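# Grind a salt mill: turn its head seven quarter turns

## Task

A full salt mill (cast-iron body, round wooden head) stands loose on the table, with a stripe on the body aligned to a mark on top of the head. Rotate the head relative to the body by a net 7 quarter turns (630 degrees) clockwise as viewed from above. Only the final net rotation counts, and whole revolutions count too. At the end the mill must stand upright on the table by itself, since anything the robot is still holding in place does not count. Then open the hands and move them away from the mill.

## Robot and tools

Robot: two six-joint arms, left_arm and right_arm, facing each other across the table. left_arm's base is on the +y side. The names do not say which side of an image an arm appears on. Each arm ends in the same five-finger right hand, so the hands are not mirrored: every hand number and axis means the same thing on both.

World frame (used in results): origin on the table top midway between the arm bases, z = 0 at the table surface, +z up. Positions are in metres and orientations are quaternions in w,x,y,z order. Velocities are in m/s and rad/s. Reported positions can be slightly wrong, more so at long reach.

Hand point: a spot 0.05 m in front of the palm, where index pad and thumb tip meet in a pinch. Its axes: +z runs along the straightened fingers (tips reach 0.06-0.07 m beyond it), +y points out of the palm, and +x points across the palm toward the little finger. A wrist bracket on the little-finger side sticks out 0.03 m past the point along +y and can collide. A wrapping grasp with the thumb turned in front of the palm fits objects 0.035-0.08 m wide, and the object then sits toward the wrist.

The row: every arm command is one list of 28 numbers, each within [-1, 1], always covering both arms. Numbers 1-14 are left_arm: dx, dy, dz, rx, ry, rz, then the hand values little, ring, middle, index, thumb_bend, thumb_turn, force_limit, speed. Numbers 15-28 are the same 14 for right_arm.

The six pose numbers are an offset, not an absolute pose. They are measured in the hand point's own axes, from its pose in the most recent result that showed it. Within a reply, second and later calls count from where the robot is when the action starts. Scale: 1.0 equals 0.6 m of travel or 180 degrees of rotation. rx, ry, rz together form a single rotation vector. All-zero offsets drive the arm back to that reference pose; they do not mean 'stay still'. Each control step the controller clips the command to within 100 mm and 16 degrees of the measured pose, so large offsets arrive over several calls.

Hand values are targets, not changes. For the fingers and thumb_bend, +1 is straight or open and -1 is curled fully closed. thumb_turn is +1 beside the palm and -1 in front of it, opposite the fingers. A pinch is roughly index -0.22, thumb_bend -0.75, thumb_turn -0.57. force_limit maps -1 to about 0 N and +1 to 10 N at a fingertip (15 N for the thumb), and it limits closing only. speed maps -1 to nearly stopped and +1 to full speed, a full stroke in 0.6 s. For a gentle grip, close with speed at -0.9 or below. To keep a hand unchanged, resend the eight hand numbers last used for it. Before any have been sent, use its hand_measured six values plus hand_force_limit and hand_speed.

Tools:
- execute_actions {actions, pictures}. An empty actions list just reports the state. {"rows": [...], "steps": n} runs up to 15 steps of 1/30 s, one row per step, and the last row repeats if rows run out. Each row counts from the same reference pose, not from the previous row. {"steps": n} with no rows is a wait of up to 300 steps, counted from the previous result, so your reply time counts toward it. Only one action per call.
- move {target, speed, stop_force}. target is one 28-number row as above. Each hand point travels a straight line toward its offset target, and both arms finish together in 0.5-10 s. speed is in m/s, 0.002-0.5 (default 0.25), and turning is capped at twice that in rad/s. stop_force (9-40 N, shared by both arms) ends an arm's path when its wrist sensor feels that much extra push, and the arm then backs up slightly. Use it only for slow approaches without rotation. Leave it out when moving away from a surface you press on. The result adds a 'move:' line giving each arm's ending (done, off_target, moving, held, fault, contact) and any limits (paced = pose clipped, held = steps blocked), plus each arm's remaining distance.
- wait {seconds}: 0-10 s with no new commands.
- zoom_image {camera, region}: enlarges a region [x0, y0, x1, y1] of at most 504x504 pixels from cam_high, cam_left_wrist or cam_right_wrist (each 896x504).
- show_instructions: shows the reference images.
- finished_scene {scene}: ends and grades the scene. This cannot be undone.

Result lines: the state line for each arm (pose, velocity). 'Wrist force' and 'Wrist torque' are given in the hand's frame; they saturate near 50 N and carry an offset of up to about 4 N plus noise. For each hand, hand_measured, hand_stopped_by (moving, target, force, stalled, fault) and hand_load_n are listed in motor order. Loads near 0 mean the grip has been lost. 'Hand target' shows the pose the controller is driving toward. HELD or 'pose unreachable' means the clearance check blocked or changed the command. MOTOR HOT appears from 70 °C, and at 85 °C the arm brakes.

Avoid: pressing the stiff arms past a firm contact (a torque fault or 150 N force fault stops the arm for 10 s). Avoid the arms striking or squeezing each other, any part included, and knocking the mill over or off the table. Also avoid fast impacts, dropped or slipping objects and long loaded holds that heat the motors. The wrist 1-3 joints tolerate only 24.9 N m. A practical approach: steady the body with one hand, grip the head with the other, twist in steps well under 16 degrees per step, release and regrip, count the net rotation, and finally let go, withdraw, and check that the mill is upright.

Each tool is called after "Emit:" by a JSON object that holds its "api" and its "payload".

Reference images:

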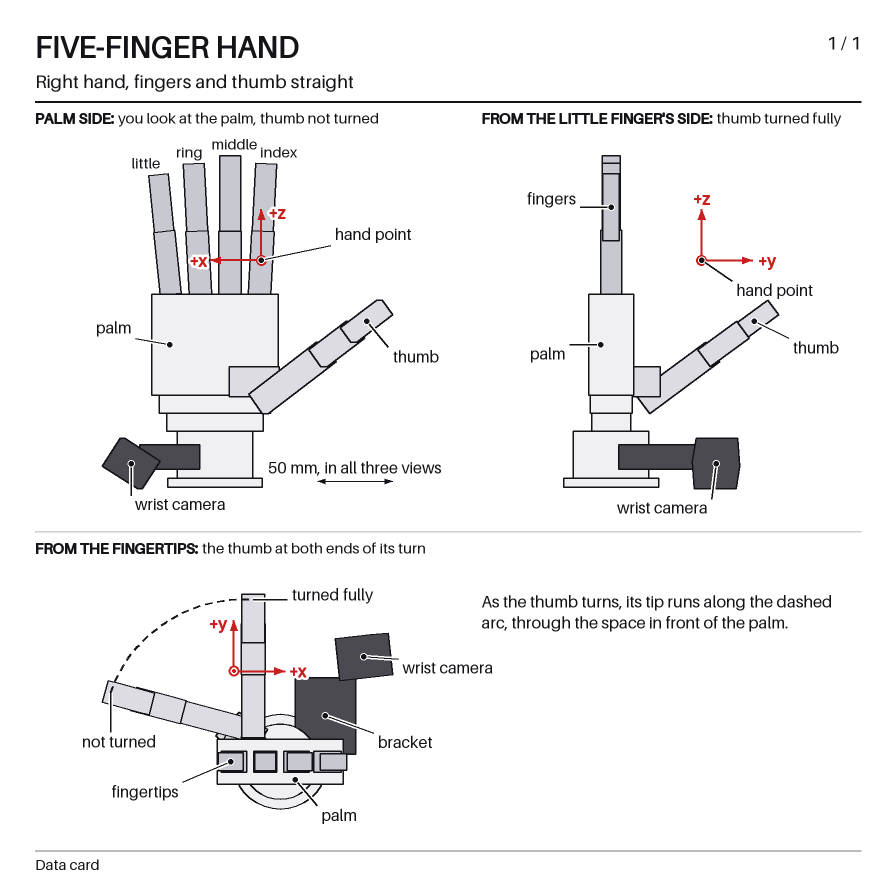

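## Session

I'll start by looking at the current state of the scene.

Emit:
{"api": "execute_actions", "payload": {"actions": []}}

Scene clock: 0.00 s of 11100.00 s.
left_arm: end_effector_position=(+0.3206, +0.4404, +0.4833) hand_measured=(+1.000, +1.000, +1.000, +1.000, +1.000, +1.000) hand_load_n=(+0.0, +0.0, +0.0, +0.0, +0.0, +0.0) hand_stopped_by=(target, target, target, target, target, target) hand_force_limit=0.00 hand_speed=-0.80 end_effector_quat_wxyz=(+0.015, +0.333, +0.942, -0.019) end_effector_velocity=(+0.000, +0.000, +0.000) end_effector_angular_velocity=(+0.000, +0.000, -0.001) | right_arm: end_effector_position=(+0.2080, -0.3135, +0.4758) hand_measured=(+1.000, +1.000, +1.000, +1.000, +1.000, +1.000) hand_load_n=(+0.0, +0.0, +0.0, +0.0, +0.0, +0.0) hand_stopped_by=(target, target, target, target, target, target) hand_force_limit=0.00 hand_speed=-0.80 end_effector_quat_wxyz=(+0.004, -0.280, +0.960, -0.011) end_effector_velocity=(-0.000, -0.000, +0.001) end_effector_angular_velocity=(+0.000, +0.000, +0.000)
Joint positions: left_arm=[ 0.534 -1.733  1.323  1.934  1.583 -1.869] | right_arm=[-1.201 -1.703  1.326  1.939  1.592 -1.872]
Joint velocities: left_arm=[ 0.     0.    -0.     0.    -0.     0.002] | right_arm=[ 0.    -0.    -0.002  0.002 -0.     0.   ]
Motor temperatures (°C, as the motors report them): left_arm=[25 27 25 37 35 36] | right_arm=[26 29 29 37 36 33]
Wrist force (N, on the end effector, along its own x y z axes, offset not removed): no reading
Wrist torque (N m, same axes, about the end effector's origin, offset not removed): no reading
Hand target (left_arm): +0.321, +0.440, +0.483; +0.015, +0.333, +0.942, -0.019
Hand target (right_arm): +0.208, -0.313, +0.476; +0.004, -0.280, +0.960, -0.011

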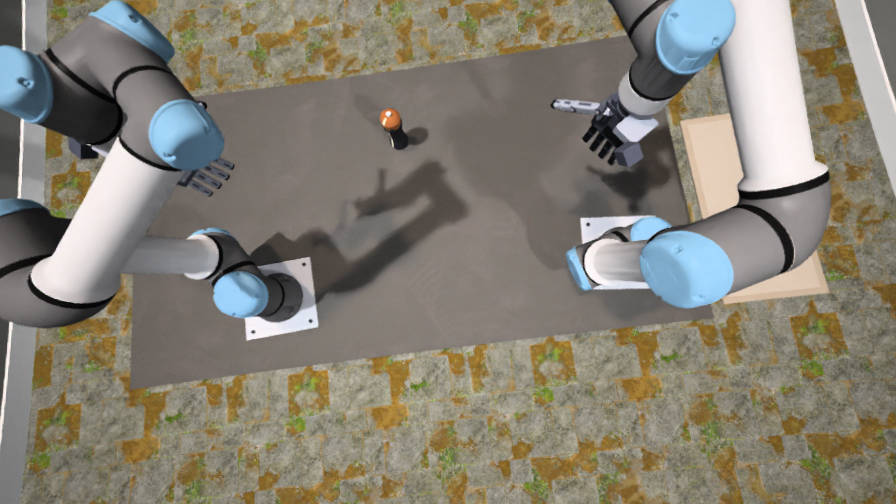

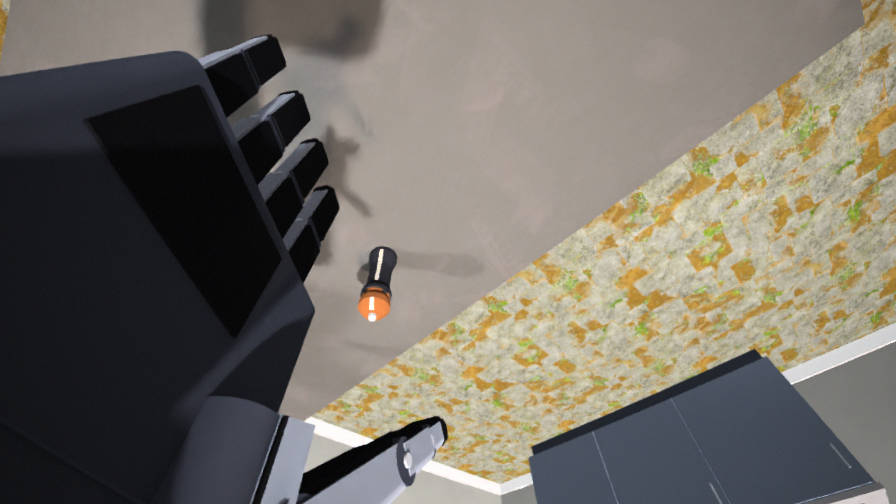

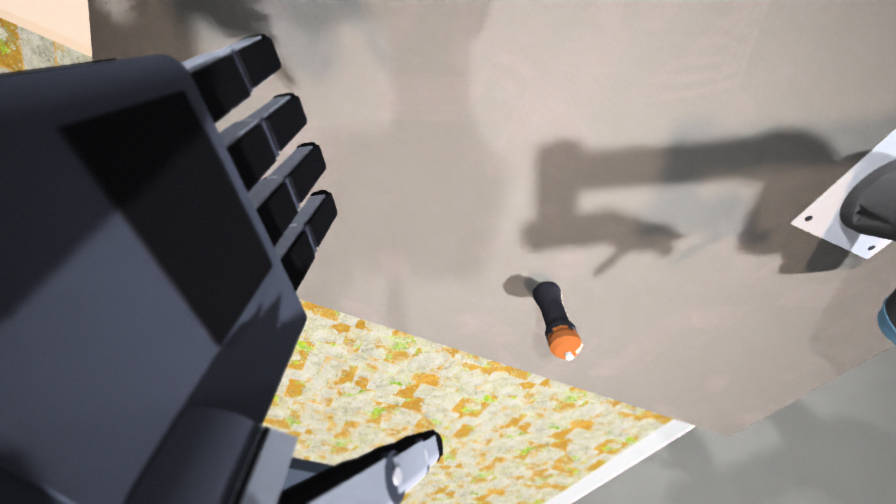

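Emit:
{"api": "zoom_image", "payload": {"camera": "cam_high", "region": [360, 90, 440, 170]}}

Emit:
{"api": "zoom_image", "payload": {"camera": "cam_left_wrist", "region": [330, 230, 430, 330]}}

Emit:
{"api": "zoom_image", "payload": {"camera": "cam_right_wrist", "region": [500, 270, 600, 370]}}

Region (360, 90, 440, 170) of cam_high's 896x504 image, scaled by 6.300, with more detail than that image has.

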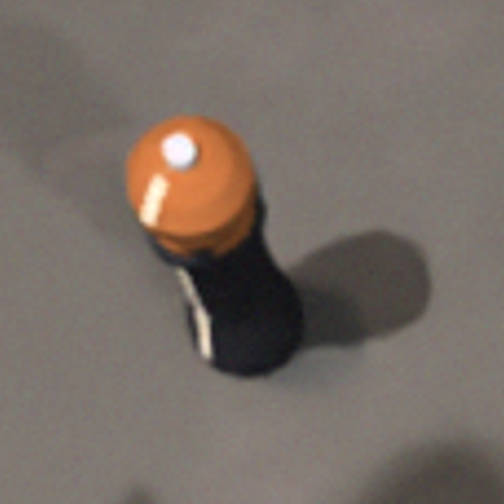

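Region (330, 230, 430, 330) of cam_left_wrist's 896x504 image, scaled by 5.040, with more detail than that image has.

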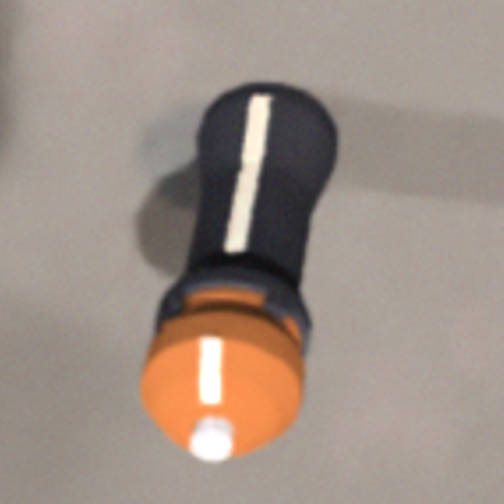

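Region (500, 270, 600, 370) of cam_right_wrist's 896x504 image, scaled by 5.040, with more detail than that image has.

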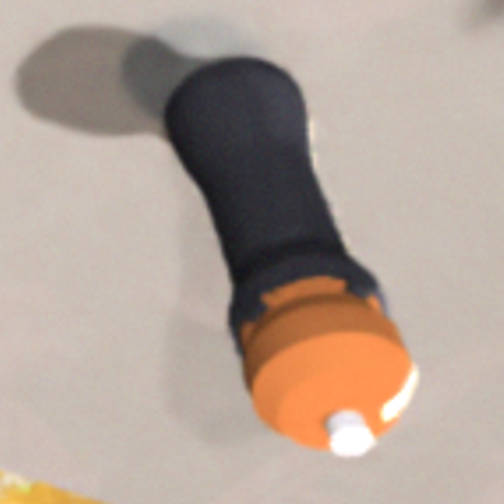

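Emit:
{"api": "move", "payload": {"target": [-0.4103, -0.2523, 0.2952, 0.1830, -0.1842, -0.4563, 0.5, 0.5, 0.5, 0.5, 0.9, -1.0, 0.0, 0.0, -0.5787, 0.1285, 0.5912, -0.5276, 0.2115, 0.6024, 0.95, 0.95, 0.95, 0.95, 0.95, -1.0, 0.0, 0.0], "speed": 0.35}}

Scene clock: 125.00 s of 11100.00 s.
left_arm: end_effector_position=(+0.4194, +0.1601, +0.3203) hand_measured=(+0.500, +0.500, +0.500, +0.500, +0.900, -1.000) hand_load_n=(+0.0, +0.0, +0.0, +0.0, +0.0, +0.0) hand_stopped_by=(target, target, target, target, target, target) hand_force_limit=0.00 hand_speed=0.00 end_effector_quat_wxyz=(-0.156, +0.377, -0.844, +0.349) end_effector_velocity=(-0.000, +0.001, -0.000) end_effector_angular_velocity=(+0.003, +0.001, -0.001) | right_arm: end_effector_position=(+0.4648, -0.0685, +0.1203) hand_measured=(+0.950, +0.950, +0.950, +0.950, +0.950, -1.000) hand_load_n=(+0.0, +0.0, +0.0, +0.0, +0.0, +0.0) hand_stopped_by=(target, target, target, target, target, target) hand_force_limit=0.00 hand_speed=0.00 end_effector_quat_wxyz=(-0.400, +0.598, +0.461, +0.519) end_effector_velocity=(-0.000, +0.000, -0.002) end_effector_angular_velocity=(+0.010, -0.001, -0.013)
Joint positions: left_arm=[ 0.335 -1.469  1.415  0.891  1.262 -3.468] | right_arm=[-1.069 -1.252  2.058 -0.577  0.67   1.389]
Joint velocities: left_arm=[-0.    -0.     0.001  0.002 -0.     0.001] | right_arm=[ 0.006 -0.     0.013 -0.033  0.016  0.02 ]
Motor temperatures (°C, as the motors report them): left_arm=[25 27 25 37 35 36] | right_arm=[26 29 29 37 36 33]
Wrist force (N, on the end effector, along its own x y z axes, offset not removed): left_arm=[-2.7 0.0 -2.3] | right_arm=[-1.4 0.1 -0.3]
Wrist torque (N m, same axes, about the end effector's origin, offset not removed): left_arm=[0.38 0.59 -0.27] | right_arm=[0.06 0.27 -0.08]
Hand target (left_arm): +0.419, +0.160, +0.320; +0.156, -0.377, +0.844, -0.349
Hand target (right_arm): +0.465, -0.068, +0.120; -0.400, +0.598, +0.461, +0.520
Off the commanded pose (left_arm): 0.000 m, 0 deg.
Off the commanded pose (right_arm): 0.001 m, 0 deg.
After step 90, 117.00 s passed at rest.
move: done; limits=paced
camera_calibration (this result's frames):
cam_left_wrist: T_world_to_cam=[[-0.486476, 0.570738, -0.661513, 0.319007], [0.319585, 0.820916, 0.473246, -0.420485], [0.813147, 0.0188133, -0.581755, -0.0247976], [0, 0, 0, 1]] pos_world=[0.309734, 0.16358, 0.395594]
cam_right_wrist: T_world_to_cam=[[0.951315, -0.282811, -0.122545, -0.448837], [-0.279835, -0.625846, -0.728018, 0.174475], [0.129198, 0.726867, -0.674517, 0.202815], [0, 0, 0, 1]] pos_world=[0.449606, -0.165161, 0.208821]

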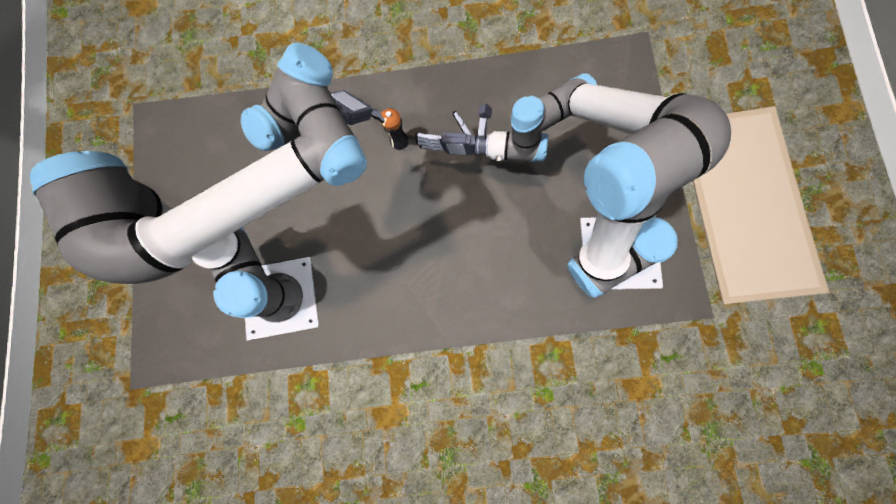

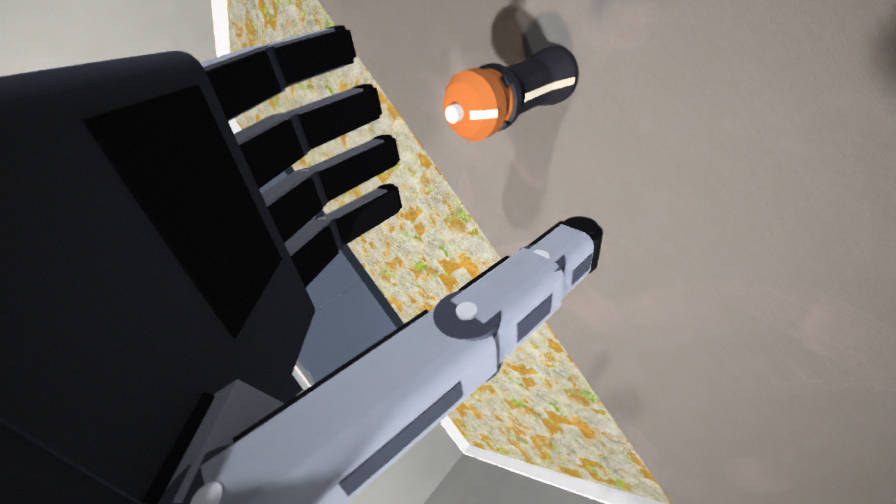

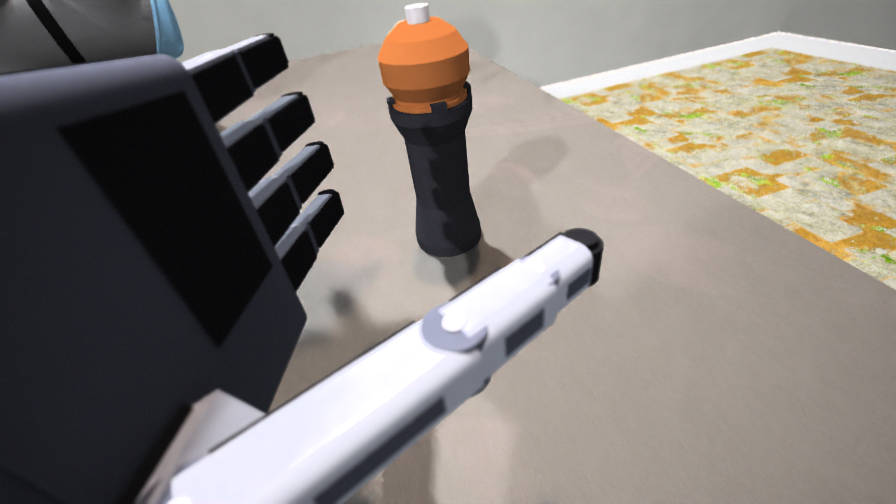

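Emit:
{"api": "zoom_image", "payload": {"camera": "cam_right_wrist", "region": [300, 0, 570, 270]}}

Emit:
{"api": "zoom_image", "payload": {"camera": "cam_left_wrist", "region": [420, 0, 600, 180]}}

Region (300, 0, 570, 270) of cam_right_wrist's 896x504 image, scaled by 1.867, with more detail than that image has.

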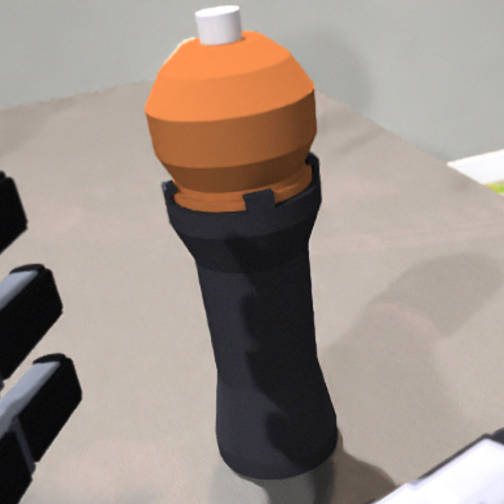

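Region (420, 0, 600, 180) of cam_left_wrist's 896x504 image, scaled by 2.800, with more detail than that image has.

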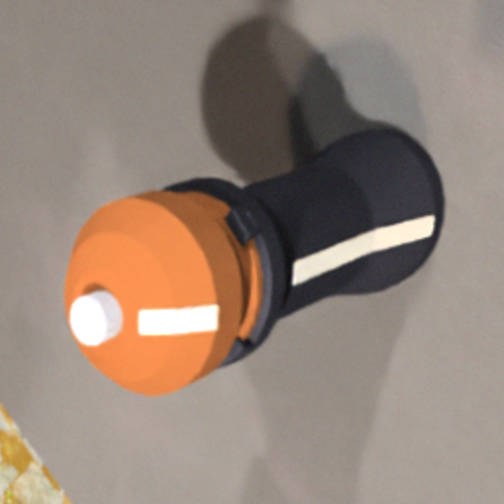

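Emit:
{"api": "move", "payload": {"target": [0, 0, 0, 0, 0, 0, 0.25, 0.25, 0.25, 0.25, 0.3, -1.0, 0.0, 0.0, -0.0980, -0.0218, 0.2405, 0, 0, 0, 0.95, 0.95, 0.95, 0.95, 0.95, -1.0, 0.0, 0.0], "speed": 0.12}}

Scene clock: 201.37 s of 11100.00 s.
left_arm: end_effector_position=(+0.4194, +0.1601, +0.3203) hand_measured=(+0.250, +0.250, +0.250, +0.250, +0.300, -1.000) hand_load_n=(+0.0, +0.0, +0.0, +0.0, +0.0, +0.0) hand_stopped_by=(target, target, target, target, target, target) hand_force_limit=0.00 hand_speed=0.00 end_effector_quat_wxyz=(-0.156, +0.377, -0.844, +0.349) end_effector_velocity=(+0.000, -0.000, -0.000) end_effector_angular_velocity=(-0.001, -0.001, -0.001) | right_arm: end_effector_position=(+0.4868, +0.0645, +0.0418) hand_measured=(+0.950, +0.950, +0.950, +0.950, +0.950, -1.000) hand_load_n=(+0.0, +0.0, +0.0, +0.0, +0.0, +0.0) hand_stopped_by=(target, target, target, target, target, target) hand_force_limit=0.00 hand_speed=0.00 end_effector_quat_wxyz=(-0.399, +0.598, +0.462, +0.519) end_effector_velocity=(+0.001, +0.002, -0.001) end_effector_angular_velocity=(-0.000, -0.000, +0.000)
Joint positions: left_arm=[ 0.335 -1.469  1.415  0.891  1.262 -3.468] | right_arm=[-0.831 -0.918  1.766 -0.668  0.904  1.456]
Joint velocities: left_arm=[ 0.     0.    -0.    -0.001  0.     0.001] | right_arm=[ 0.003  0.005 -0.006  0.001  0.003 -0.   ]
Motor temperatures (°C, as the motors report them): left_arm=[25 27 25 37 35 36] | right_arm=[26 29 29 37 36 33]
Wrist force (N, on the end effector, along its own x y z axes, offset not removed): left_arm=[-2.0 -0.9 -0.2] | right_arm=[-1.3 -0.8 -0.1]
Wrist torque (N m, same axes, about the end effector's origin, offset not removed): left_arm=[0.12 0.33 -0.25] | right_arm=[-0.09 0.14 -0.02]
Hand target (left_arm): +0.419, +0.160, +0.320; +0.156, -0.377, +0.844, -0.349
Hand target (right_arm): +0.487, +0.065, +0.042; -0.399, +0.598, +0.462, +0.519
Off the commanded pose (left_arm): 0.000 m, 0 deg.
Off the commanded pose (right_arm): 0.000 m, 0 deg.
After step 90, 71.50 s passed at rest.
move: done
camera_calibration (this result's frames):
cam_left_wrist: T_world_to_cam=[[-0.486476, 0.570735, -0.661515, 0.319009], [0.319581, 0.820919, 0.473245, -0.420482], [0.813147, 0.0188144, -0.581754, -0.0247993], [0, 0, 0, 1]] pos_world=[0.309734, 0.163579, 0.395593]
cam_right_wrist: T_world_to_cam=[[0.951355, -0.28286, -0.122123, -0.441784], [-0.27962, -0.626258, -0.727746, 0.206703], [0.129369, 0.726492, -0.674887, 0.0502776], [0, 0, 0, 1]] pos_world=[0.471588, -0.0320398, 0.130407]

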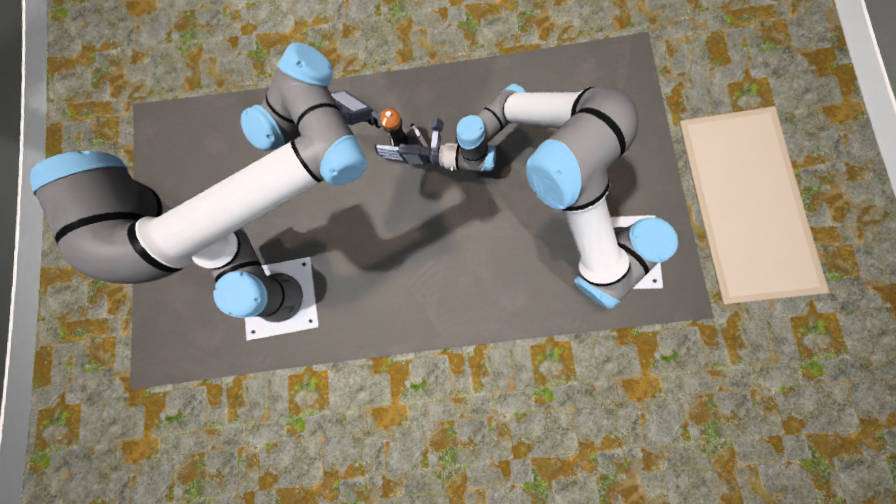

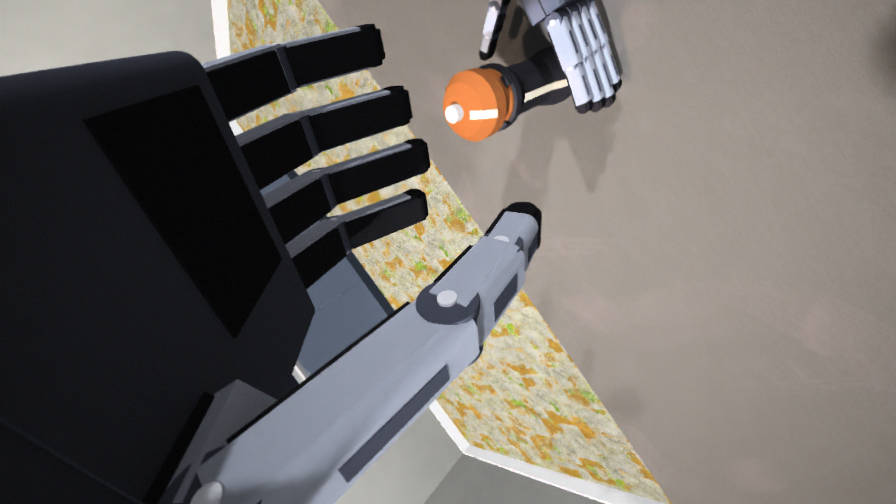

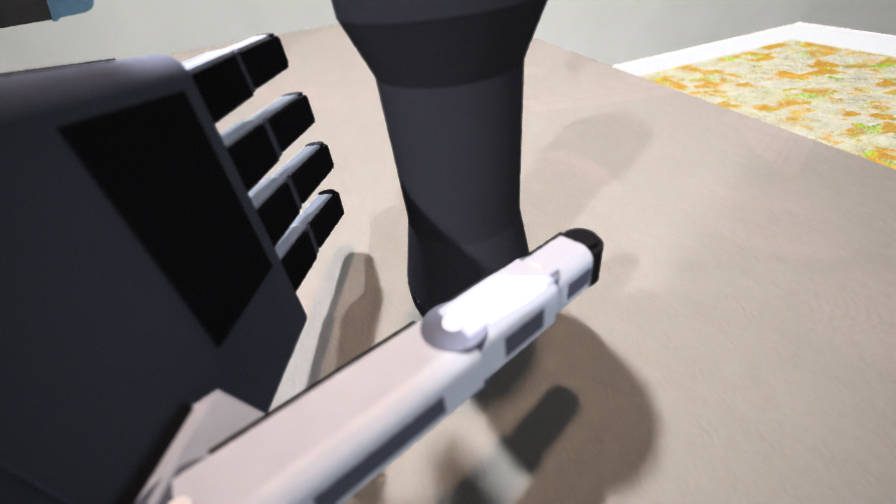

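Emit:
{"api": "move", "payload": {"target": [0, 0, 0, 0, 0, 0, 0.55, 0.55, 0.55, 0.55, 0.95, -1.0, 0.0, 0.0, -0.0050, 0.0467, 0.0848, 0, 0, 0, 0.95, 0.95, 0.95, 0.95, 0.95, -1.0, 0.0, 0.0], "speed": 0.06}}

Scene clock: 247.00 s of 11100.00 s.
left_arm: end_effector_position=(+0.4194, +0.1601, +0.3203) hand_measured=(+0.550, +0.550, +0.550, +0.550, +0.950, -1.000) hand_load_n=(+0.0, +0.0, +0.0, +0.0, +0.0, +0.0) hand_stopped_by=(target, target, target, target, target, target) hand_force_limit=0.00 hand_speed=0.00 end_effector_quat_wxyz=(-0.156, +0.377, -0.844, +0.349) end_effector_velocity=(+0.000, +0.000, +0.000) end_effector_angular_velocity=(+0.000, -0.001, -0.001) | right_arm: end_effector_position=(+0.5265, +0.1055, +0.0318) hand_measured=(+0.950, +0.950, +0.950, +0.950, +0.950, -1.000) hand_load_n=(+0.0, +0.0, +0.0, +0.0, +0.0, +0.0) hand_stopped_by=(target, target, target, target, target, target) hand_force_limit=0.00 hand_speed=0.00 end_effector_quat_wxyz=(-0.399, +0.598, +0.462, +0.519) end_effector_velocity=(+0.001, +0.001, -0.001) end_effector_angular_velocity=(-0.002, +0.001, +0.000)
Joint positions: left_arm=[ 0.335 -1.469  1.415  0.891  1.262 -3.468] | right_arm=[-0.814 -0.805  1.576 -0.592  0.92   1.46 ]
Joint velocities: left_arm=[ 0.    -0.    -0.001  0.     0.     0.001] | right_arm=[ 0.001  0.005 -0.006  0.005  0.001 -0.002]
Motor temperatures (°C, as the motors report them): left_arm=[25 27 25 37 35 36] | right_arm=[26 29 29 37 36 33]
Wrist force (N, on the end effector, along its own x y z axes, offset not removed): left_arm=[-2.1 2.5 -2.5] | right_arm=[-1.3 0.7 -0.6]
Wrist torque (N m, same axes, about the end effector's origin, offset not removed): left_arm=[0.67 0.46 -0.14] | right_arm=[0.14 0.31 0.01]
Hand target (left_arm): +0.419, +0.160, +0.320; +0.156, -0.377, +0.844, -0.349
Hand target (right_arm): +0.527, +0.106, +0.032; -0.399, +0.598, +0.462, +0.519
Off the commanded pose (left_arm): 0.000 m, 0 deg.
Off the commanded pose (right_arm): 0.000 m, 0 deg.
After step 90, 41.20 s passed at rest.
move: done
camera_calibration (this result's frames):
cam_left_wrist: T_world_to_cam=[[-0.486476, 0.570735, -0.661515, 0.319009], [0.319581, 0.820919, 0.473245, -0.420482], [0.813147, 0.0188143, -0.581754, -0.0247993], [0, 0, 0, 1]] pos_world=[0.309734, 0.163579, 0.395593]
cam_right_wrist: T_world_to_cam=[[0.951349, -0.282873, -0.12214, -0.46922], [-0.279639, -0.62624, -0.727754, 0.236183], [0.129373, 0.726503, -0.674874, 0.00865956], [0, 0, 0, 1]] pos_world=[0.511318, 0.00888618, 0.120417]

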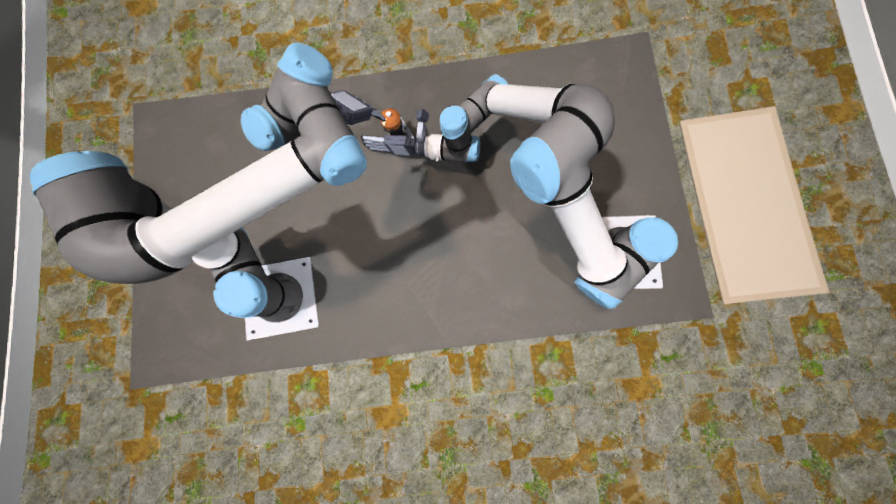

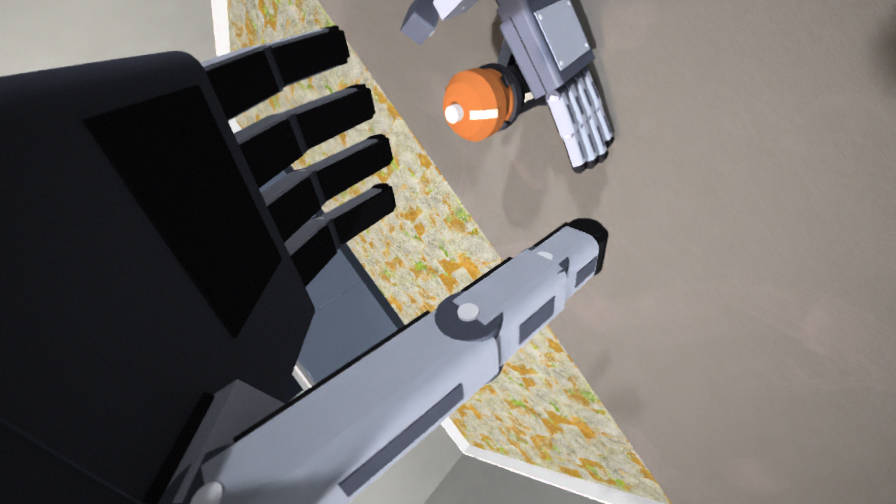

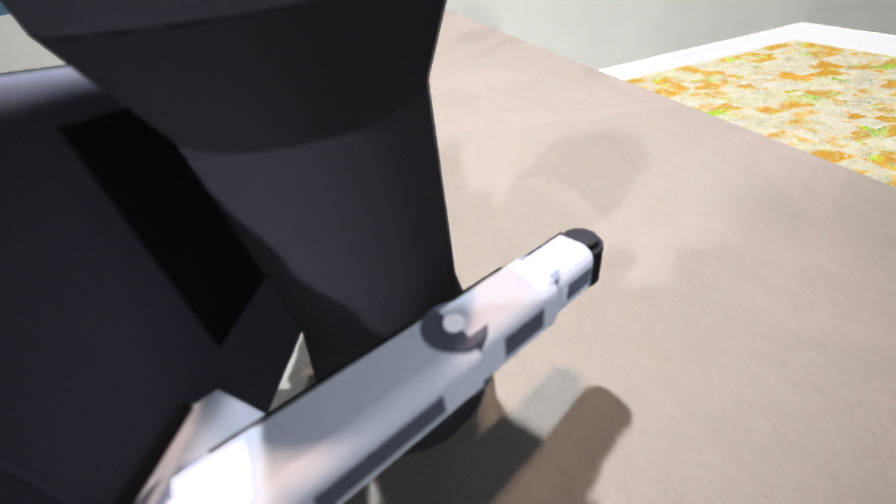

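Emit:
{"api": "move", "payload": {"target": [0, 0, 0, 0, 0, 0, -1.0, 0.55, 0.55, 0.55, 0.95, -1.0, 0.0, 0.0, 0, 0, 0, 0, 0, 0, -0.9, -0.9, -0.9, -0.9, -0.9, -1.0, -0.6, -0.6], "speed": 0.05}}

Scene clock: 271.30 s of 11100.00 s.
left_arm: end_effector_position=(+0.4194, +0.1601, +0.3203) hand_measured=(-1.000, +0.550, +0.550, +0.550, +0.950, -1.000) hand_load_n=(+0.0, +0.0, +0.0, +0.0, +0.0, +0.0) hand_stopped_by=(target, target, target, target, target, target) hand_force_limit=0.00 hand_speed=0.00 end_effector_quat_wxyz=(-0.156, +0.377, -0.844, +0.349) end_effector_velocity=(+0.000, -0.000, +0.000) end_effector_angular_velocity=(-0.001, -0.001, -0.000) | right_arm: end_effector_position=(+0.5265, +0.1055, +0.0318) hand_measured=(-0.558, -0.492, -0.424, -0.270, +0.142, -1.000) hand_load_n=(+3.5, +2.0, +0.5, +0.5, +3.0, +1.0) hand_stopped_by=(force, force, force, force, force, target) hand_force_limit=-0.60 hand_speed=-0.60 end_effector_quat_wxyz=(-0.399, +0.598, +0.462, +0.519) end_effector_velocity=(+0.001, +0.000, +0.001) end_effector_angular_velocity=(+0.001, -0.002, -0.000)
Joint positions: left_arm=[ 0.335 -1.469  1.415  0.891  1.262 -3.468] | right_arm=[-0.814 -0.805  1.576 -0.592  0.92   1.46 ]
Joint velocities: left_arm=[ 0.     0.    -0.    -0.002 -0.     0.   ] | right_arm=[-0.    -0.    -0.001  0.001  0.    -0.001]
Motor temperatures (°C, as the motors report them): left_arm=[25 27 25 37 35 36] | right_arm=[26 29 29 37 36 33]
Wrist force (N, on the end effector, along its own x y z axes, offset not removed): left_arm=[-0.6 0.5 -2.0] | right_arm=[0.1 -0.5 1.2]
Wrist torque (N m, same axes, about the end effector's origin, offset not removed): left_arm=[0.48 0.17 -0.23] | right_arm=[-0.15 0.17 0.02]
Hand target (left_arm): +0.419, +0.160, +0.320; +0.156, -0.377, +0.844, -0.349
Hand target (right_arm): +0.527, +0.105, +0.032; -0.399, +0.598, +0.462, +0.519
Off the commanded pose (left_arm): 0.000 m, 0 deg.
Off the commanded pose (right_arm): 0.000 m, 0 deg.
After step 90, 18.77 s passed at rest.
move: done
camera_calibration (this result's frames):
cam_left_wrist: T_world_to_cam=[[-0.486476, 0.570735, -0.661515, 0.319009], [0.319581, 0.820919, 0.473244, -0.420482], [0.813147, 0.0188142, -0.581754, -0.0247991], [0, 0, 0, 1]] pos_world=[0.309734, 0.163579, 0.395593]
cam_right_wrist: T_world_to_cam=[[0.951369, -0.282814, -0.122116, -0.469196], [-0.279578, -0.626233, -0.727783, 0.236177], [0.129354, 0.726532, -0.674847, 0.00866095], [0, 0, 0, 1]] pos_world=[0.511289, 0.00891417, 0.120434]

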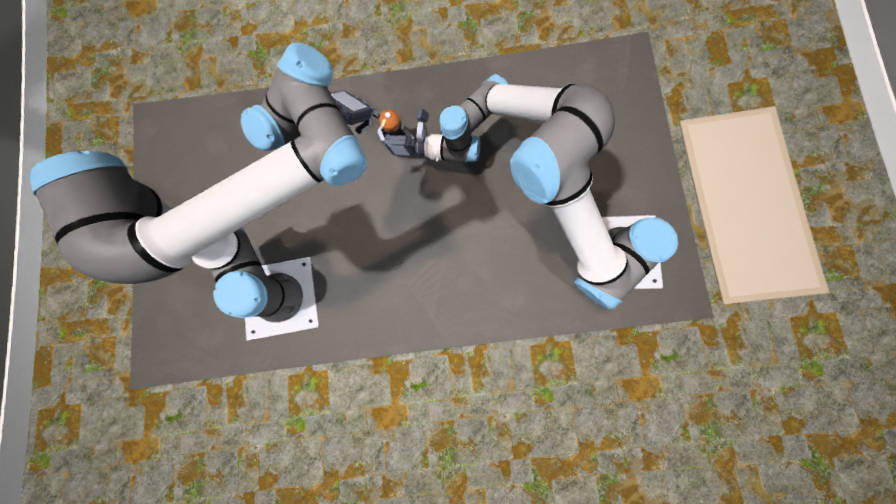

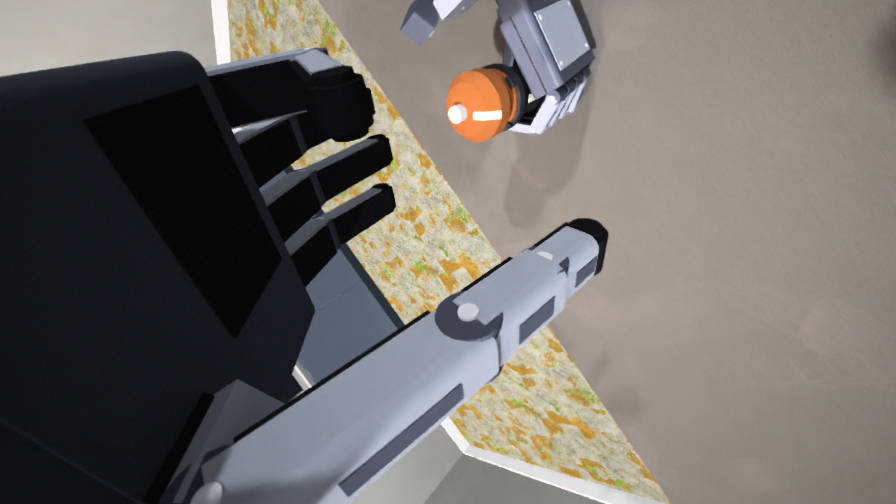

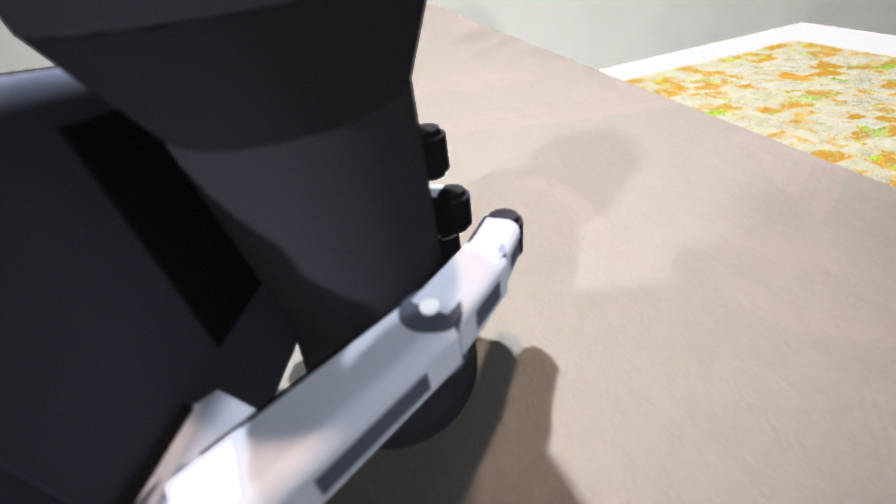

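Emit:
{"api": "move", "payload": {"target": [0, 0, 0, 0, 0, 0, -1.0, 0.55, 0.55, 0.55, 0.95, -1.0, 0.0, 0.0, 0, 0, 0, 0, 0, 0, -1.0, -1.0, -1.0, -1.0, -1.0, -1.0, 0.6, -0.85], "speed": 0.05}}

Scene clock: 280.07 s of 11100.00 s.
left_arm: end_effector_position=(+0.4194, +0.1601, +0.3203) hand_measured=(-1.000, +0.550, +0.550, +0.550, +0.950, -1.000) hand_load_n=(+0.0, +0.0, +0.0, +0.0, +0.0, +0.0) hand_stopped_by=(target, target, target, target, target, target) hand_force_limit=0.00 hand_speed=0.00 end_effector_quat_wxyz=(-0.156, +0.377, -0.844, +0.349) end_effector_velocity=(+0.000, +0.001, -0.001) end_effector_angular_velocity=(+0.002, +0.001, +0.001) | right_arm: end_effector_position=(+0.5265, +0.1055, +0.0318) hand_measured=(-0.588, -0.530, -0.472, -0.324, +0.080, -1.000) hand_load_n=(+6.5, +7.5, +7.5, +9.5, +11.5, +3.0) hand_stopped_by=(force, force, force, force, force, target) hand_force_limit=0.60 hand_speed=-0.85 end_effector_quat_wxyz=(-0.399, +0.598, +0.462, +0.519) end_effector_velocity=(+0.001, +0.000, +0.001) end_effector_angular_velocity=(+0.002, -0.001, -0.000)
Joint positions: left_arm=[ 0.335 -1.469  1.415  0.891  1.262 -3.468] | right_arm=[-0.814 -0.805  1.576 -0.592  0.92   1.46 ]
Joint velocities: left_arm=[ 0.001  0.     0.001  0.001 -0.    -0.   ] | right_arm=[-0.    -0.    -0.001 -0.002  0.     0.001]
Motor temperatures (°C, as the motors report them): left_arm=[25 27 25 37 35 36] | right_arm=[26 29 29 37 36 33]
Wrist force (N, on the end effector, along its own x y z axes, offset not removed): left_arm=[-1.0 1.2 -2.9] | right_arm=[1.5 3.4 -0.7]
Wrist torque (N m, same axes, about the end effector's origin, offset not removed): left_arm=[0.60 0.18 -0.19] | right_arm=[0.32 0.23 0.31]
Hand target (left_arm): +0.419, +0.160, +0.320; +0.156, -0.377, +0.844, -0.349
Hand target (right_arm): +0.526, +0.106, +0.032; -0.399, +0.598, +0.462, +0.519
Off the commanded pose (left_arm): 0.000 m, 0 deg.
Off the commanded pose (right_arm): 0.000 m, 0 deg.
After step 90, 4.97 s passed at rest.
move: done
camera_calibration (this result's frames):
cam_left_wrist: T_world_to_cam=[[-0.486476, 0.570735, -0.661515, 0.319009], [0.319581, 0.820919, 0.473245, -0.420482], [0.813147, 0.0188143, -0.581754, -0.0247992], [0, 0, 0, 1]] pos_world=[0.309734, 0.163579, 0.395593]
cam_right_wrist: T_world_to_cam=[[0.951346, -0.282885, -0.122134, -0.469229], [-0.27964, -0.626226, -0.727765, 0.236193], [0.129391, 0.72651, -0.674864, 0.00866194], [0, 0, 0, 1]] pos_world=[0.511328, 0.00887911, 0.12043]

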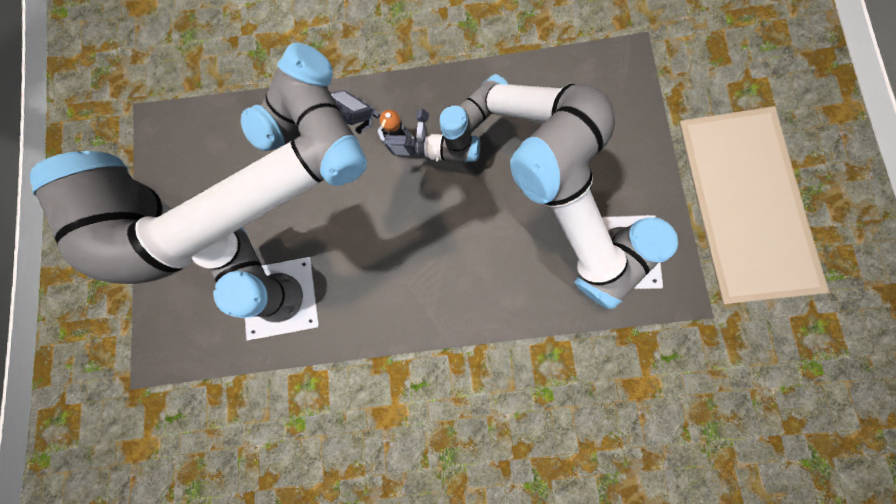

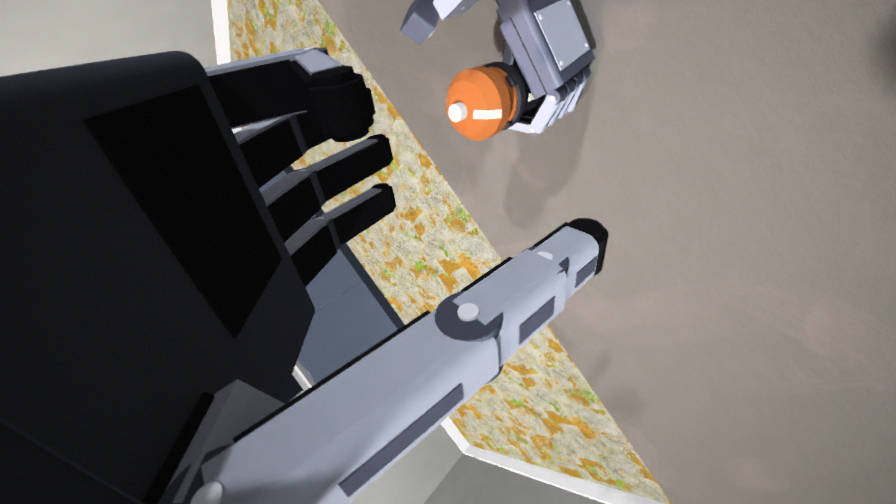

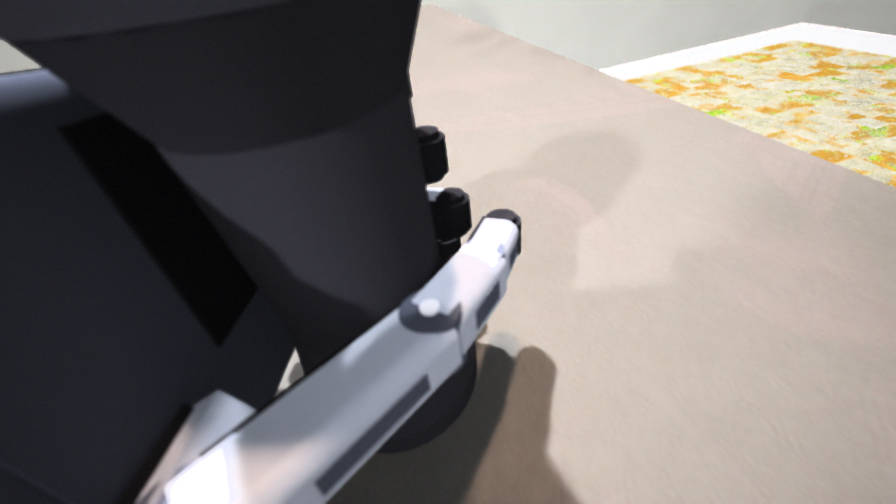

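Emit:
{"api": "zoom_image", "payload": {"camera": "cam_left_wrist", "region": [420, 0, 600, 180]}}

Emit:
{"api": "zoom_image", "payload": {"camera": "cam_high", "region": [350, 80, 450, 180]}}

Region (420, 0, 600, 180) of cam_left_wrist's 896x504 image, scaled by 2.800, with more detail than that image has.

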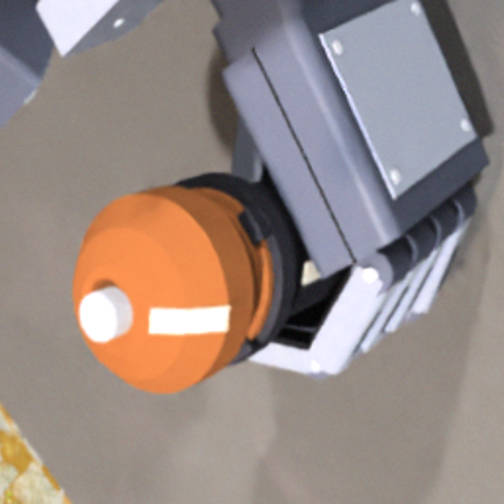

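Region (350, 80, 450, 180) of cam_high's 896x504 image, scaled by 5.040, with more detail than that image has.

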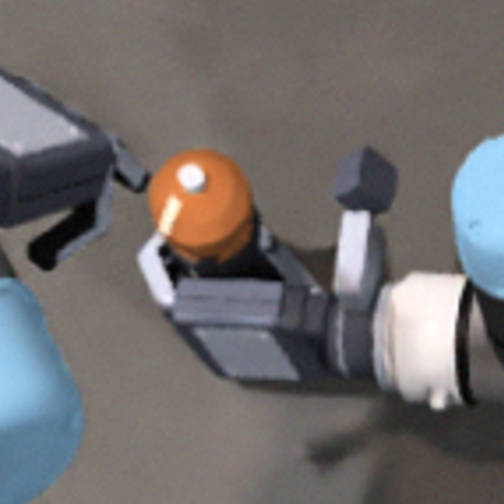

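Emit:
{"api": "move", "payload": {"target": [0, 0, 0, 0, 0, 0, -1.0, 0.55, 0.55, 0.55, 0.95, -1.0, 0.0, 0.0, 0.0099, 0, -0.0014, 0, 0, 0, -1.0, -1.0, -1.0, -1.0, -1.0, -1.0, 0.6, -0.85], "speed": 0.02}}

Scene clock: 400.80 s of 11100.00 s.
left_arm: end_effector_position=(+0.4194, +0.1601, +0.3203) hand_measured=(-1.000, +0.550, +0.550, +0.550, +0.950, -1.000) hand_load_n=(+0.0, +0.0, +0.0, +0.0, +0.0, +0.0) hand_stopped_by=(target, target, target, target, target, target) hand_force_limit=0.00 hand_speed=0.00 end_effector_quat_wxyz=(-0.156, +0.377, -0.844, +0.349) end_effector_velocity=(-0.000, -0.000, -0.000) end_effector_angular_velocity=(-0.001, +0.000, +0.000) | right_arm: end_effector_position=(+0.5264, +0.1055, +0.0376) hand_measured=(-0.588, -0.530, -0.472, -0.324, +0.080, -1.000) hand_load_n=(+6.5, +7.5, +8.0, +9.5, +11.5, +3.5) hand_stopped_by=(force, force, force, force, force, target) hand_force_limit=0.60 hand_speed=-0.85 end_effector_quat_wxyz=(-0.400, +0.598, +0.462, +0.519) end_effector_velocity=(+0.000, +0.000, +0.003) end_effector_angular_velocity=(+0.000, -0.000, -0.001)
Joint positions: left_arm=[ 0.335 -1.469  1.415  0.891  1.262 -3.468] | right_arm=[-0.814 -0.815  1.575 -0.581  0.92   1.46 ]
Joint velocities: left_arm=[-0.     0.     0.    -0.001 -0.    -0.001] | right_arm=[-0.    -0.004 -0.001  0.004  0.001  0.   ]
Motor temperatures (°C, as the motors report them): left_arm=[25 27 25 37 35 36] | right_arm=[26 29 29 37 36 33]
Wrist force (N, on the end effector, along its own x y z axes, offset not removed): left_arm=[-0.4 -2.4 -1.4] | right_arm=[-10.7 0.3 1.2]
Wrist torque (N m, same axes, about the end effector's origin, offset not removed): left_arm=[-0.01 0.15 -0.22] | right_arm=[0.07 0.84 -0.29]
Hand target (left_arm): +0.419, +0.160, +0.320; +0.156, -0.377, +0.844, -0.349
Hand target (right_arm): +0.527, +0.105, +0.038; -0.399, +0.598, +0.462, +0.519
Off the commanded pose (left_arm): 0.000 m, 0 deg.
Off the commanded pose (right_arm): 0.000 m, 0 deg.
After step 90, 117.00 s passed at rest.
move: done
camera_calibration (this result's frames):
cam_left_wrist: T_world_to_cam=[[-0.486476, 0.570735, -0.661515, 0.319009], [0.319581, 0.820919, 0.473244, -0.420483], [0.813147, 0.0188143, -0.581754, -0.0247991], [0, 0, 0, 1]] pos_world=[0.309734, 0.163579, 0.395594]
cam_right_wrist: T_world_to_cam=[[0.951373, -0.282789, -0.122147, -0.468463], [-0.279589, -0.626265, -0.727751, 0.240322], [0.129303, 0.726514, -0.674877, 0.0125471], [0, 0, 0, 1]] pos_world=[0.511252, 0.00891383, 0.126141]

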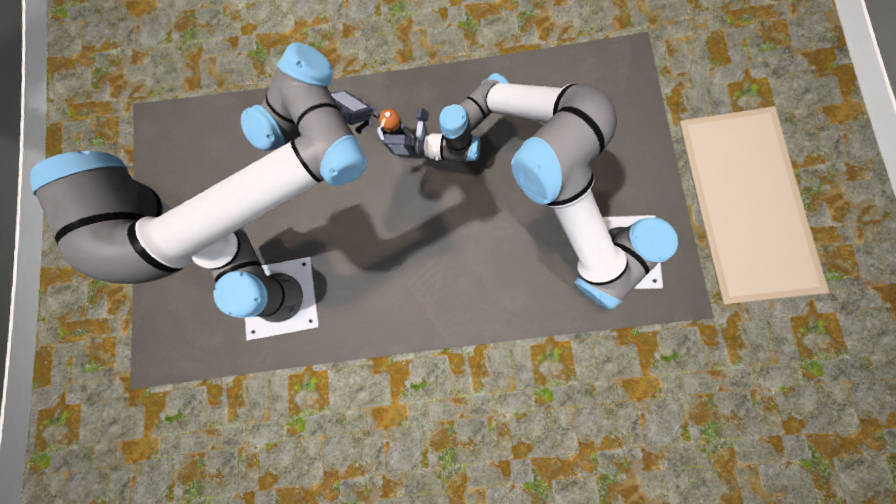

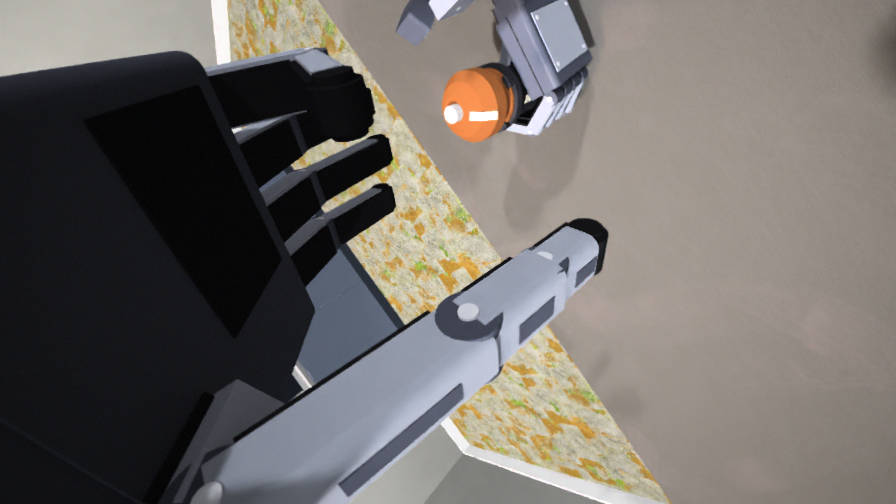

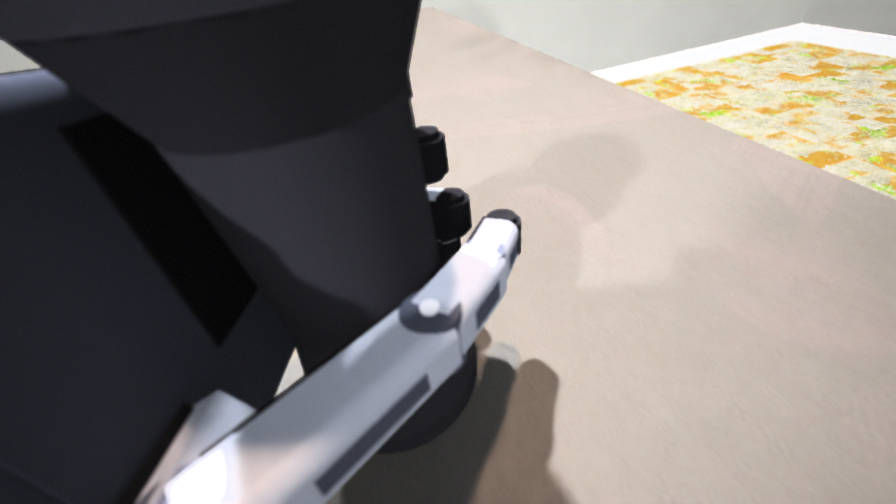

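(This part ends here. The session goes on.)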